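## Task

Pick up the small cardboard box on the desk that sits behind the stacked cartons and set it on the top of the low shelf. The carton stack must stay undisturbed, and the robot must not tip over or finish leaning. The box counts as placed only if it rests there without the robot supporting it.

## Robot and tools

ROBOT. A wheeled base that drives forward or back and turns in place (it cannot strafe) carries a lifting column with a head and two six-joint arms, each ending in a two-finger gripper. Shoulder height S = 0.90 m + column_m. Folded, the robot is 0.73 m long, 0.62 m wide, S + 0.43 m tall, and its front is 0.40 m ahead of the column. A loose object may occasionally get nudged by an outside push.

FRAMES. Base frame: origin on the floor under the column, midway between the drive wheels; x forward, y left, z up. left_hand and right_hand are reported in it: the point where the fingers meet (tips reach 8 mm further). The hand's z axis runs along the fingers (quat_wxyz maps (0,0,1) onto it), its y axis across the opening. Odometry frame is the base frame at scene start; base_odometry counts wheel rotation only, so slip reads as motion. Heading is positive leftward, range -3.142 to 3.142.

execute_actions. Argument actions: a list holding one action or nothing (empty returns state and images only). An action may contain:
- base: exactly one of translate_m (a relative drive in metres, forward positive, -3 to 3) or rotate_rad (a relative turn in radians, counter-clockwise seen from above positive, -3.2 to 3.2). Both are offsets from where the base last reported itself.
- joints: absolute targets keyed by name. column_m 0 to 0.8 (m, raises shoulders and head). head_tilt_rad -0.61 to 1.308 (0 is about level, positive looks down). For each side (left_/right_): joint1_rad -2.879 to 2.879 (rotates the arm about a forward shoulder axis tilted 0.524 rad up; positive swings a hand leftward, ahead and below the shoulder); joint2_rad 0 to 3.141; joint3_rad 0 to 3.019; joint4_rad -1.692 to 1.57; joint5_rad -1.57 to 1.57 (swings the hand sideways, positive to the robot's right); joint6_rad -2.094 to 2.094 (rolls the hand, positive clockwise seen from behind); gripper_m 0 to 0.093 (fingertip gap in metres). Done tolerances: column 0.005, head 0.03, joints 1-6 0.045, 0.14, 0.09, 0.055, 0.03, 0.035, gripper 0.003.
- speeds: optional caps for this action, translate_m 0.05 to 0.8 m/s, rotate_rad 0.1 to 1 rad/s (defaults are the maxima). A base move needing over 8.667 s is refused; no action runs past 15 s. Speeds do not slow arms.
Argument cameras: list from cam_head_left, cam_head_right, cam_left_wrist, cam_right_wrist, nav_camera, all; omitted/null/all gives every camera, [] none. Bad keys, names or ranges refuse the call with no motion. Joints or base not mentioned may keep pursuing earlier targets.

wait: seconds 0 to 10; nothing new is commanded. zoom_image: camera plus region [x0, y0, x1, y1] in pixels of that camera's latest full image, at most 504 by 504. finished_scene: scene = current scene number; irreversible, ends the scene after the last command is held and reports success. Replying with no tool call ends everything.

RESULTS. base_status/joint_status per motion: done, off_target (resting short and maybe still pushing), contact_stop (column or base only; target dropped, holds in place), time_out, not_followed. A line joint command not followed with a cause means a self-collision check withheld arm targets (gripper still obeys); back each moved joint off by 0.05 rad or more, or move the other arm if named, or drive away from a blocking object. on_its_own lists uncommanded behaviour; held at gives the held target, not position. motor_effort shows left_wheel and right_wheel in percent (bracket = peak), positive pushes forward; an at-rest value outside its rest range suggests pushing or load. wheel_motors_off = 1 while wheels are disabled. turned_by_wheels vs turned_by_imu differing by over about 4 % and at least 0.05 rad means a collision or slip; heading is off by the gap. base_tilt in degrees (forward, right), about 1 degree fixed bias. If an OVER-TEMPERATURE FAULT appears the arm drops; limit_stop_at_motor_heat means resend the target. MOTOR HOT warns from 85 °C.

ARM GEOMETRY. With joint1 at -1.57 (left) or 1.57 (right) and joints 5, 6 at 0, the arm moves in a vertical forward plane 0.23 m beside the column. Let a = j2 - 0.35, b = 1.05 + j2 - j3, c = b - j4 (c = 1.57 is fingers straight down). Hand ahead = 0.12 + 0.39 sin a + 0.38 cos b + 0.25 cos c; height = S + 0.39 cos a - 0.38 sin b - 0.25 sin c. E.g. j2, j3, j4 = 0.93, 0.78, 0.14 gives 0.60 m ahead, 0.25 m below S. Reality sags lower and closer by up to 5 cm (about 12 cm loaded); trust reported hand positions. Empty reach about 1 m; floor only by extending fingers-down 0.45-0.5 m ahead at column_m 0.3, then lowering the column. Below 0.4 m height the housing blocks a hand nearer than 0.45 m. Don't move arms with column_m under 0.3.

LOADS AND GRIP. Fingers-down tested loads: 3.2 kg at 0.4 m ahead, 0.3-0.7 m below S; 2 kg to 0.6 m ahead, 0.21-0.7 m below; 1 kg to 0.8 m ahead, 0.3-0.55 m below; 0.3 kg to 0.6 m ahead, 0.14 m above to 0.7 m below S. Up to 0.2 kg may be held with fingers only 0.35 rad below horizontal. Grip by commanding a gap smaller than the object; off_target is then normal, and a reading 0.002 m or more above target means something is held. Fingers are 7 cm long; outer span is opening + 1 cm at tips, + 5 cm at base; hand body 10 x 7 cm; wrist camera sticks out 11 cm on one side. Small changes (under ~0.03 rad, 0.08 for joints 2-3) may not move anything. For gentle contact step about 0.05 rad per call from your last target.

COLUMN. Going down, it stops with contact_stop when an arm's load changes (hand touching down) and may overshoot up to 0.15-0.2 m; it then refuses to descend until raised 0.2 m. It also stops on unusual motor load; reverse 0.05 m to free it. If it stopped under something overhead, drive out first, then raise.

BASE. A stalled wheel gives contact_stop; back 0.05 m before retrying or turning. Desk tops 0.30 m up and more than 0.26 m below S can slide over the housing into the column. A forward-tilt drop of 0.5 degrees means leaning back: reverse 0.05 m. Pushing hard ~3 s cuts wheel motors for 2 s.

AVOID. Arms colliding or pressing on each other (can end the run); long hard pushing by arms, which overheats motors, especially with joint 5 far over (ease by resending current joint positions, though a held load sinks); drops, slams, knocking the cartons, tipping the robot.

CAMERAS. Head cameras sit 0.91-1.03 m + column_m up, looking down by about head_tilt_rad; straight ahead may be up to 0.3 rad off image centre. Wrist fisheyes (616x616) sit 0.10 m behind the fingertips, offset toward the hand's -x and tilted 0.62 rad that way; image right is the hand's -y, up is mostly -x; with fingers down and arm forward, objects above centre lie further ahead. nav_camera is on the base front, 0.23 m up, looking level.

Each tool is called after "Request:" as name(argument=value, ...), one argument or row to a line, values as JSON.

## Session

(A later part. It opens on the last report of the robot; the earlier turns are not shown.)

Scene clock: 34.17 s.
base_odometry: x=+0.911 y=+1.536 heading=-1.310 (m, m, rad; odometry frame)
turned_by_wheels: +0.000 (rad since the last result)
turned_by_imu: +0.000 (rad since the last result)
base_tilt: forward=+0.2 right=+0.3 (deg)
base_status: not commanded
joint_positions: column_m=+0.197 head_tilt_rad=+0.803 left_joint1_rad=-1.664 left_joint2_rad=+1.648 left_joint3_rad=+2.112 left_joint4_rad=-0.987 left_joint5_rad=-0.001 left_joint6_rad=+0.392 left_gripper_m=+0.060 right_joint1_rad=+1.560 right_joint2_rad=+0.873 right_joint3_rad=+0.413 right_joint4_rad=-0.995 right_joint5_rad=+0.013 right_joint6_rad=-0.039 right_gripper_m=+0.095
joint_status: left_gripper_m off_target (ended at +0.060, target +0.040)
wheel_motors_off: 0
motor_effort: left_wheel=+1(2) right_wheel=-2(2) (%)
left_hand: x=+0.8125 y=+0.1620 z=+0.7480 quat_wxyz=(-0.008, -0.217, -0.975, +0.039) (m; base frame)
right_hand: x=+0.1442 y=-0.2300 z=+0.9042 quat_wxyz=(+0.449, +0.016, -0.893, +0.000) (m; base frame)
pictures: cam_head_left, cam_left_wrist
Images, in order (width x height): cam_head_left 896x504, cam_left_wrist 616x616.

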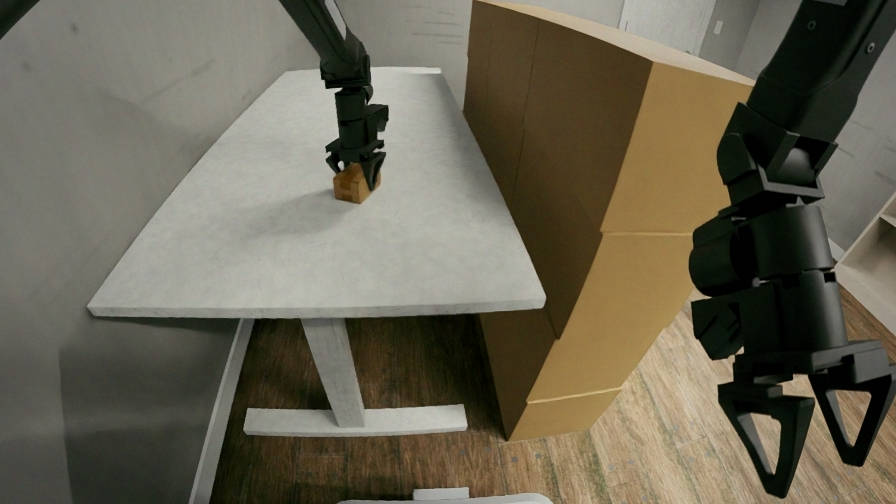

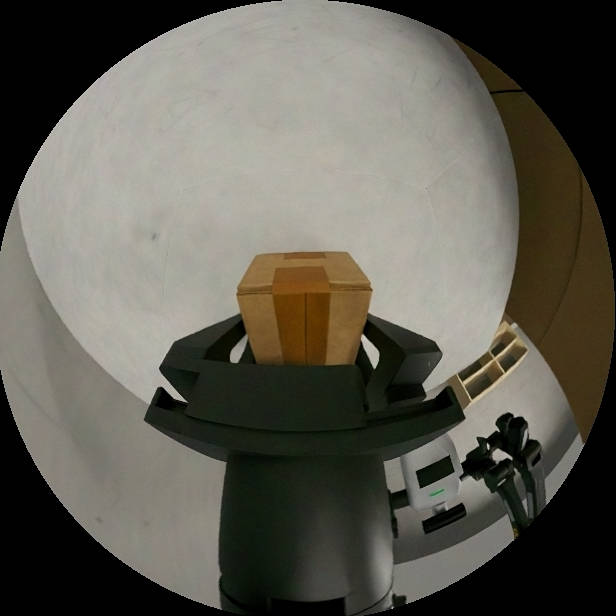

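Request:
execute_actions(
  actions=[
    {"joints":{"column_m":0.24}},
  ],
  cameras=[],
)

Request:
execute_actions(
  actions=[
    {"base":{"translate_m":-0.6}},
  ],
  cameras=["cam_head_left"],
)

Request:
execute_actions(
  actions=[
    {"base":{"rotate_rad":-2.15},"joints":{"head_tilt_rad":0.6}},
  ],
  cameras=["cam_head_left","nav_camera"],
)

Scene clock: 35.83 s.
base_odometry: x=+0.911 y=+1.536 heading=-1.310 (m, m, rad; odometry frame)
turned_by_wheels: +0.000 (rad since the last result)
turned_by_imu: +0.000 (rad since the last result)
base_tilt: forward=+0.2 right=+0.3 (deg)
base_status: not commanded
joint_positions: column_m=+0.240 head_tilt_rad=+0.803 left_joint1_rad=-1.664 left_joint2_rad=+1.648 left_joint3_rad=+2.112 left_joint4_rad=-0.987 left_joint5_rad=-0.001 left_joint6_rad=+0.392 left_gripper_m=+0.060 right_joint1_rad=+1.560 right_joint2_rad=+0.873 right_joint3_rad=+0.413 right_joint4_rad=-0.995 right_joint5_rad=+0.013 right_joint6_rad=-0.039 right_gripper_m=+0.095
joint_status: all done
wheel_motors_off: 0
motor_effort: left_wheel=+2(2) right_wheel=-1(2) (%)
left_hand: x=+0.8125 y=+0.1620 z=+0.7908 quat_wxyz=(-0.008, -0.217, -0.975, +0.039) (m; base frame)
right_hand: x=+0.1442 y=-0.2300 z=+0.9471 quat_wxyz=(+0.449, +0.016, -0.893, +0.000) (m; base frame)
pictures: none
No camera images: the call's "cameras" was empty. Leave "cameras" out to get every camera's image.

Scene clock: 38.50 s.
base_odometry: x=+0.756 y=+2.116 heading=-1.311 (m, m, rad; odometry frame)
turned_by_wheels: -0.001 (rad since the last result)
turned_by_imu: +0.001 (rad since the last result)
base_tilt: forward=+0.2 right=+0.3 (deg)
base_status: done
joint_positions: column_m=+0.240 head_tilt_rad=+0.803 left_joint1_rad=-1.664 left_joint2_rad=+1.648 left_joint3_rad=+2.112 left_joint4_rad=-0.989 left_joint5_rad=-0.001 left_joint6_rad=+0.392 left_gripper_m=+0.060 right_joint1_rad=+1.560 right_joint2_rad=+0.872 right_joint3_rad=+0.411 right_joint4_rad=-0.995 right_joint5_rad=+0.013 right_joint6_rad=-0.039 right_gripper_m=+0.095
joint_status: not commanded
wheel_motors_off: 0
motor_effort: left_wheel=+0(49) right_wheel=+0(60) (%)
left_hand: x=+0.8120 y=+0.1620 z=+0.7908 quat_wxyz=(-0.007, -0.217, -0.975, +0.039) (m; base frame)
right_hand: x=+0.1433 y=-0.2300 z=+0.9474 quat_wxyz=(+0.450, +0.016, -0.893, +0.000) (m; base frame)
pictures: cam_head_left
Images, in order (width x height): cam_head_left 896x504.

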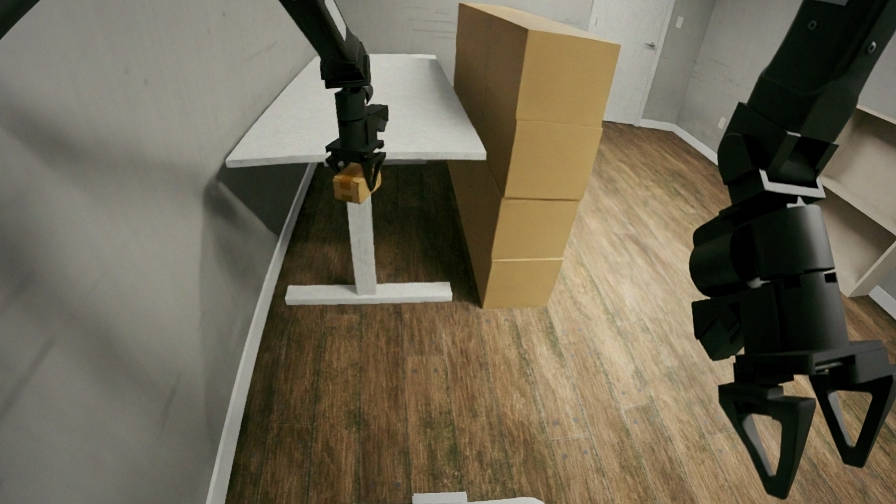

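Scene clock: 42.17 s.
base_odometry: x=+0.756 y=+2.116 heading=+2.823 (m, m, rad; odometry frame)
turned_by_wheels: -2.149 (rad since the last result)
turned_by_imu: -2.136 (rad since the last result)
base_tilt: forward=+0.2 right=+0.3 (deg)
base_status: done
joint_positions: column_m=+0.240 head_tilt_rad=+0.618 left_joint1_rad=-1.661 left_joint2_rad=+1.648 left_joint3_rad=+2.112 left_joint4_rad=-0.989 left_joint5_rad=-0.001 left_joint6_rad=+0.392 left_gripper_m=+0.060 right_joint1_rad=+1.560 right_joint2_rad=+0.872 right_joint3_rad=+0.413 right_joint4_rad=-0.995 right_joint5_rad=+0.013 right_joint6_rad=-0.039 right_gripper_m=+0.095
joint_status: all done
wheel_motors_off: 0
motor_effort: left_wheel=+5(54) right_wheel=-5(46) (%)
left_hand: x=+0.8121 y=+0.1638 z=+0.7907 quat_wxyz=(-0.007, -0.217, -0.975, +0.038) (m; base frame)
right_hand: x=+0.1447 y=-0.2300 z=+0.9470 quat_wxyz=(+0.449, +0.016, -0.894, +0.000) (m; base frame)
pictures: cam_head_left, nav_camera
Images, in order (width x height): cam_head_left 896x504, nav_camera 896x504.

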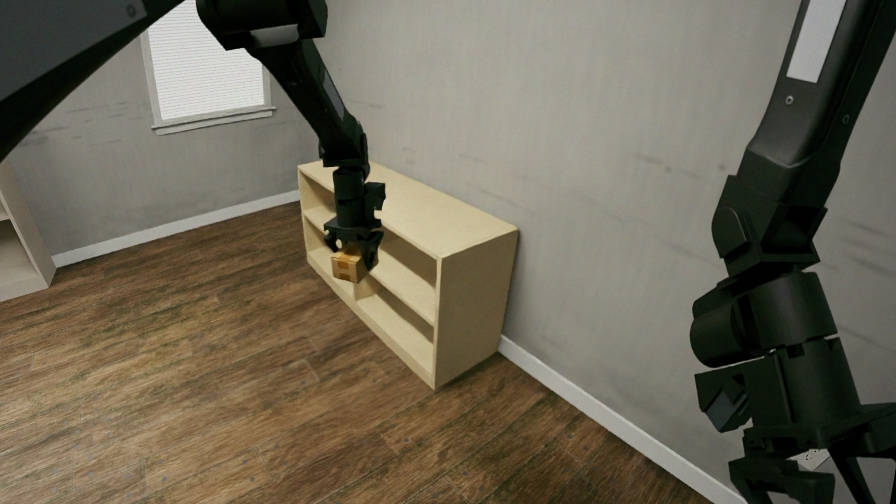

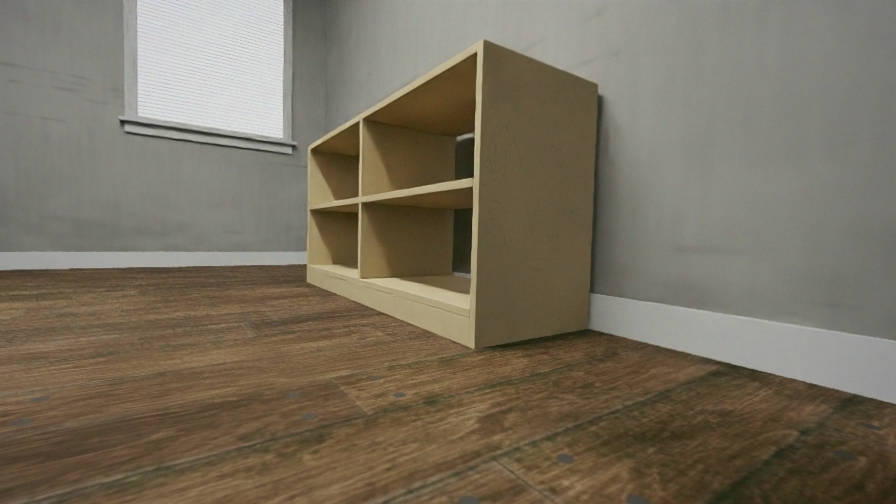

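Request:
execute_actions(
  actions=[
    {"base":{"translate_m":0.58},"joints":{"column_m":0.15}},
  ],
  cameras=[],
)

Request:
execute_actions(
  actions=[
    {"base":{"rotate_rad":-0.26}},
  ],
  cameras=["cam_head_left","cam_left_wrist"],
)

Request:
execute_actions(
  actions=[
    {"joints":{"column_m":0.1}},
  ],
  cameras=["cam_head_left","cam_left_wrist"],
)

Scene clock: 45.23 s.
base_odometry: x=+0.206 y=+2.298 heading=+2.822 (m, m, rad; odometry frame)
turned_by_wheels: -0.001 (rad since the last result)
turned_by_imu: -0.002 (rad since the last result)
base_tilt: forward=+0.2 right=+0.4 (deg)
base_status: done
joint_positions: column_m=+0.150 head_tilt_rad=+0.617 left_joint1_rad=-1.661 left_joint2_rad=+1.648 left_joint3_rad=+2.112 left_joint4_rad=-0.989 left_joint5_rad=-0.001 left_joint6_rad=+0.392 left_gripper_m=+0.060 right_joint1_rad=+1.560 right_joint2_rad=+0.872 right_joint3_rad=+0.416 right_joint4_rad=-0.995 right_joint5_rad=+0.013 right_joint6_rad=-0.039 right_gripper_m=+0.095
joint_status: all done
wheel_motors_off: 0
motor_effort: left_wheel=-1(52) right_wheel=+0(48) (%)
left_hand: x=+0.8121 y=+0.1638 z=+0.7008 quat_wxyz=(-0.007, -0.217, -0.975, +0.038) (m; base frame)
right_hand: x=+0.1459 y=-0.2300 z=+0.8567 quat_wxyz=(+0.448, +0.016, -0.894, +0.000) (m; base frame)
pictures: none
No camera images: the call's "cameras" was empty. Leave "cameras" out to get every camera's image.

Scene clock: 46.77 s.
base_odometry: x=+0.205 y=+2.298 heading=+2.564 (m, m, rad; odometry frame)
turned_by_wheels: -0.258 (rad since the last result)
turned_by_imu: -0.254 (rad since the last result)
base_tilt: forward=+0.2 right=+0.4 (deg)
base_status: done
joint_positions: column_m=+0.150 head_tilt_rad=+0.617 left_joint1_rad=-1.662 left_joint2_rad=+1.648 left_joint3_rad=+2.112 left_joint4_rad=-0.989 left_joint5_rad=-0.001 left_joint6_rad=+0.392 left_gripper_m=+0.060 right_joint1_rad=+1.560 right_joint2_rad=+0.872 right_joint3_rad=+0.416 right_joint4_rad=-0.995 right_joint5_rad=+0.013 right_joint6_rad=-0.039 right_gripper_m=+0.095
joint_status: not commanded
wheel_motors_off: 0
motor_effort: left_wheel=+1(48) right_wheel=-2(52) (%)
left_hand: x=+0.8121 y=+0.1633 z=+0.7009 quat_wxyz=(-0.007, -0.217, -0.975, +0.039) (m; base frame)
right_hand: x=+0.1459 y=-0.2300 z=+0.8567 quat_wxyz=(+0.448, +0.016, -0.894, +0.000) (m; base frame)
pictures: cam_head_left, cam_left_wrist
Images, in order (width x height): cam_head_left 896x504, cam_left_wrist 616x616.

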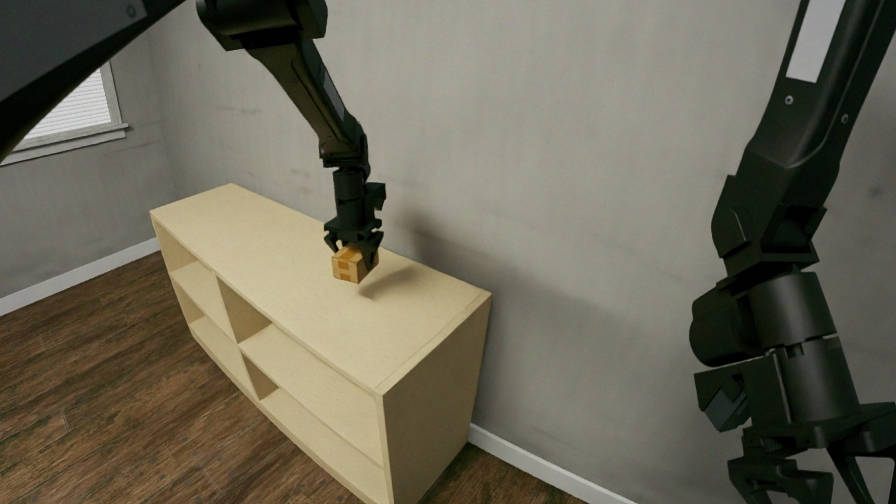

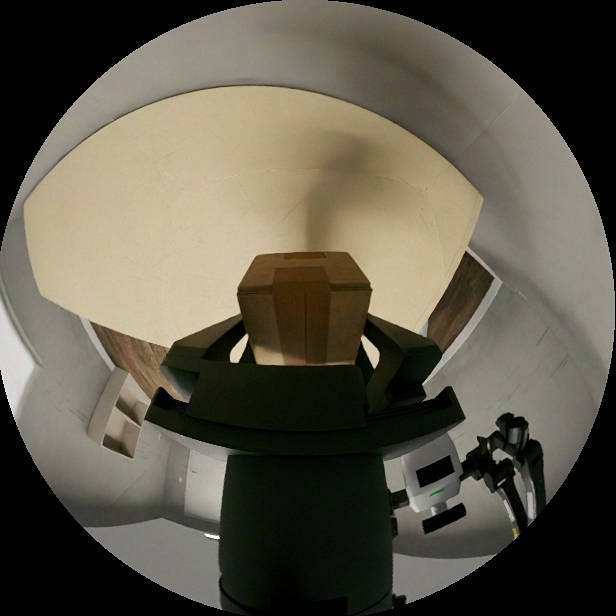

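Scene clock: 48.00 s.
base_odometry: x=+0.205 y=+2.298 heading=+2.564 (m, m, rad; odometry frame)
turned_by_wheels: +0.000 (rad since the last result)
turned_by_imu: +0.000 (rad since the last result)
base_tilt: forward=+0.2 right=+0.3 (deg)
base_status: not commanded
joint_positions: column_m=+0.100 head_tilt_rad=+0.617 left_joint1_rad=-1.662 left_joint2_rad=+1.648 left_joint3_rad=+2.112 left_joint4_rad=-0.989 left_joint5_rad=-0.001 left_joint6_rad=+0.392 left_gripper_m=+0.060 right_joint1_rad=+1.560 right_joint2_rad=+0.872 right_joint3_rad=+0.416 right_joint4_rad=-0.995 right_joint5_rad=+0.013 right_joint6_rad=-0.039 right_gripper_m=+0.095
joint_status: all done
wheel_motors_off: 0
motor_effort: left_wheel=+3(3) right_wheel=-3(4) (%)
left_hand: x=+0.8121 y=+0.1633 z=+0.6509 quat_wxyz=(-0.007, -0.217, -0.975, +0.039) (m; base frame)
right_hand: x=+0.1459 y=-0.2300 z=+0.8067 quat_wxyz=(+0.448, +0.016, -0.894, +0.000) (m; base frame)
pictures: cam_head_left, cam_left_wrist
Images, in order (width x height): cam_head_left 896x504, cam_left_wrist 616x616.

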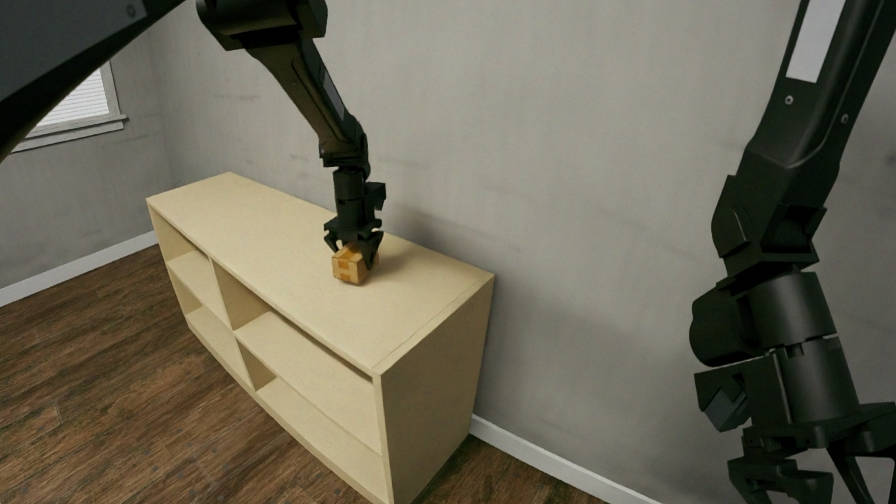

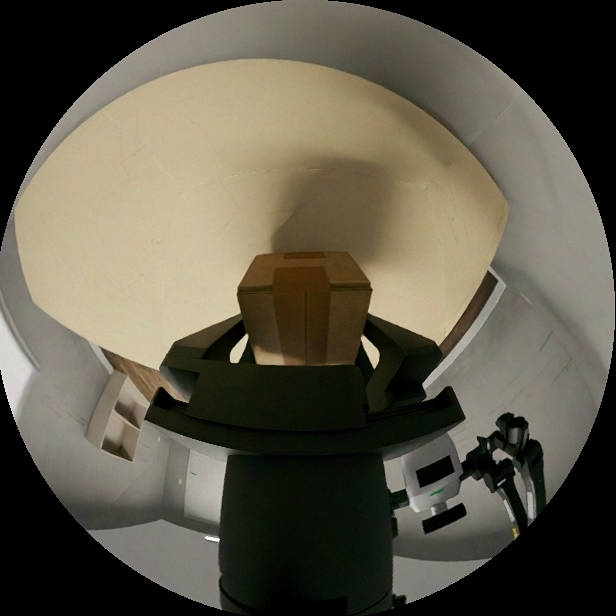

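Shadow suggests 1–2 cm left.

Request:
execute_actions(
  actions=[
    {"joints":{"column_m":0.083}},
  ],
  cameras=["cam_left_wrist"],
)

Request:
execute_actions(
  actions=[
    {"joints":{"left_gripper_m":0.093}},
  ],
  cameras=["cam_left_wrist"],
)

Request:
execute_actions(
  actions=[
    {"joints":{"column_m":0.16}},
  ],
  cameras=["cam_head_left"],
)

Scene clock: 49.20 s.
base_odometry: x=+0.205 y=+2.298 heading=+2.564 (m, m, rad; odometry frame)
turned_by_wheels: +0.000 (rad since the last result)
turned_by_imu: +0.000 (rad since the last result)
base_tilt: forward=+0.3 right=+0.4 (deg)
base_status: not commanded
joint_positions: column_m=+0.083 head_tilt_rad=+0.617 left_joint1_rad=-1.662 left_joint2_rad=+1.644 left_joint3_rad=+2.114 left_joint4_rad=-0.990 left_joint5_rad=-0.001 left_joint6_rad=+0.392 left_gripper_m=+0.060 right_joint1_rad=+1.560 right_joint2_rad=+0.872 right_joint3_rad=+0.416 right_joint4_rad=-0.995 right_joint5_rad=+0.013 right_joint6_rad=-0.039 right_gripper_m=+0.095
joint_status: all done
wheel_motors_off: 0
motor_effort: left_wheel=+4(4) right_wheel=-5(5) (%)
left_hand: x=+0.8138 y=+0.1635 z=+0.6370 quat_wxyz=(-0.009, -0.217, -0.975, +0.038) (m; base frame)
right_hand: x=+0.1459 y=-0.2300 z=+0.7897 quat_wxyz=(+0.448, +0.016, -0.894, +0.000) (m; base frame)
pictures: cam_left_wrist
Images, in order (width x height): cam_left_wrist 616x616.

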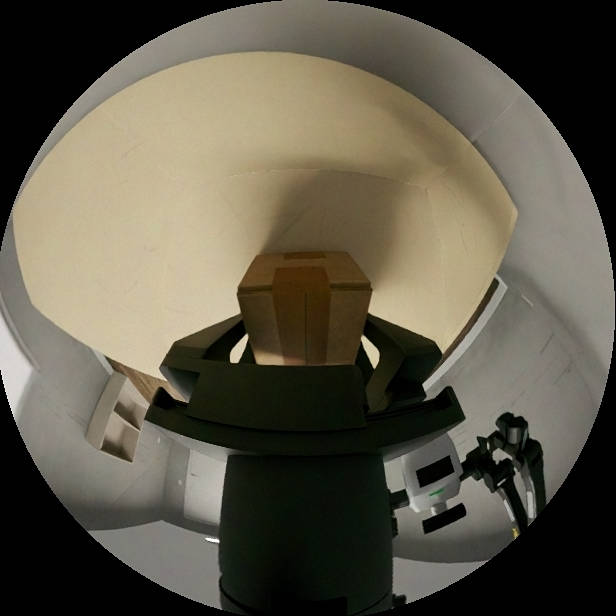

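Scene clock: 49.97 s.
base_odometry: x=+0.205 y=+2.298 heading=+2.564 (m, m, rad; odometry frame)
turned_by_wheels: +0.000 (rad since the last result)
turned_by_imu: +0.000 (rad since the last result)
base_tilt: forward=+0.2 right=+0.3 (deg)
base_status: not commanded
joint_positions: column_m=+0.083 head_tilt_rad=+0.617 left_joint1_rad=-1.662 left_joint2_rad=+1.644 left_joint3_rad=+2.114 left_joint4_rad=-0.990 left_joint5_rad=-0.001 left_joint6_rad=+0.392 left_gripper_m=+0.093 right_joint1_rad=+1.560 right_joint2_rad=+0.872 right_joint3_rad=+0.416 right_joint4_rad=-0.995 right_joint5_rad=+0.013 right_joint6_rad=-0.039 right_gripper_m=+0.095
joint_status: all done
wheel_motors_off: 0
motor_effort: left_wheel=+4(5) right_wheel=-4(5) (%)
left_hand: x=+0.8137 y=+0.1635 z=+0.6367 quat_wxyz=(-0.009, -0.217, -0.975, +0.038) (m; base frame)
right_hand: x=+0.1459 y=-0.2300 z=+0.7897 quat_wxyz=(+0.448, +0.016, -0.894, +0.000) (m; base frame)
pictures: cam_left_wrist
Images, in order (width x height): cam_left_wrist 616x616.

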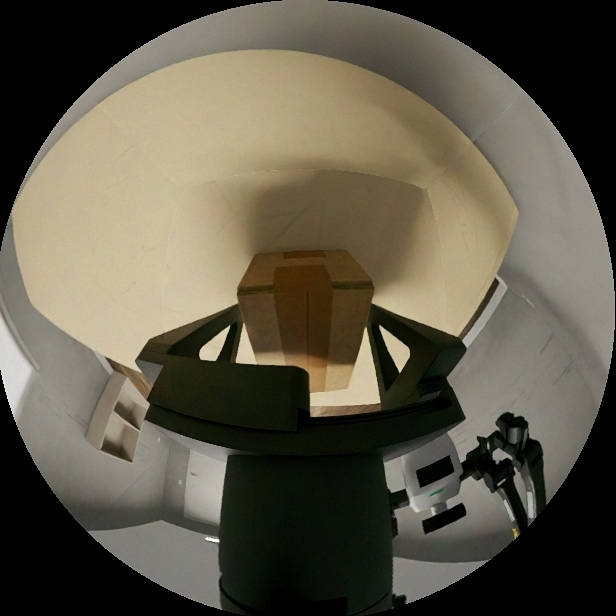

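Scene clock: 51.57 s.
base_odometry: x=+0.205 y=+2.298 heading=+2.564 (m, m, rad; odometry frame)
turned_by_wheels: +0.000 (rad since the last result)
turned_by_imu: +0.000 (rad since the last result)
base_tilt: forward=+0.2 right=+0.3 (deg)
base_status: not commanded
joint_positions: column_m=+0.160 head_tilt_rad=+0.617 left_joint1_rad=-1.662 left_joint2_rad=+1.644 left_joint3_rad=+2.114 left_joint4_rad=-0.990 left_joint5_rad=-0.001 left_joint6_rad=+0.392 left_gripper_m=+0.093 right_joint1_rad=+1.560 right_joint2_rad=+0.872 right_joint3_rad=+0.416 right_joint4_rad=-0.995 right_joint5_rad=+0.013 right_joint6_rad=-0.039 right_gripper_m=+0.095
joint_status: all done
wheel_motors_off: 0
motor_effort: left_wheel=+4(5) right_wheel=-5(5) (%)
left_hand: x=+0.8137 y=+0.1635 z=+0.7135 quat_wxyz=(-0.009, -0.217, -0.975, +0.038) (m; base frame)
right_hand: x=+0.1459 y=-0.2300 z=+0.8665 quat_wxyz=(+0.448, +0.016, -0.894, +0.000) (m; base frame)
pictures: cam_head_left
Images, in order (width x height): cam_head_left 896x504.

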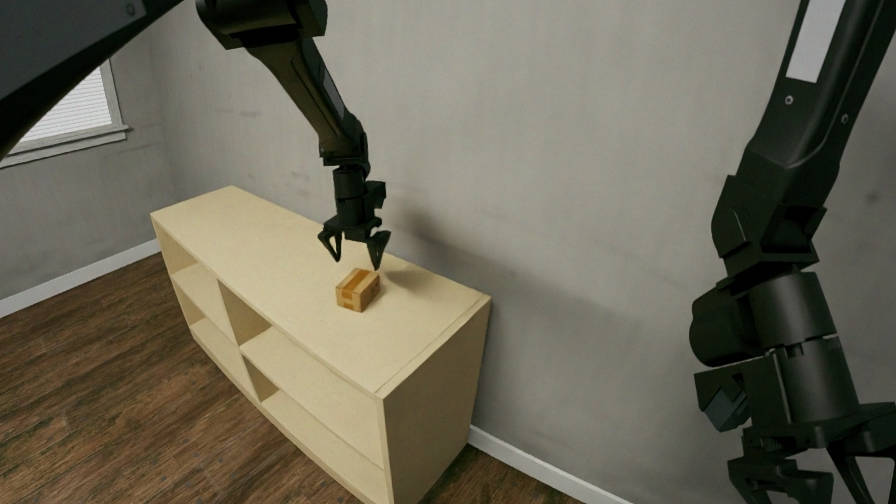

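Request:
finished_scene(
  scene=1,
)

The scene is finished: the task was done.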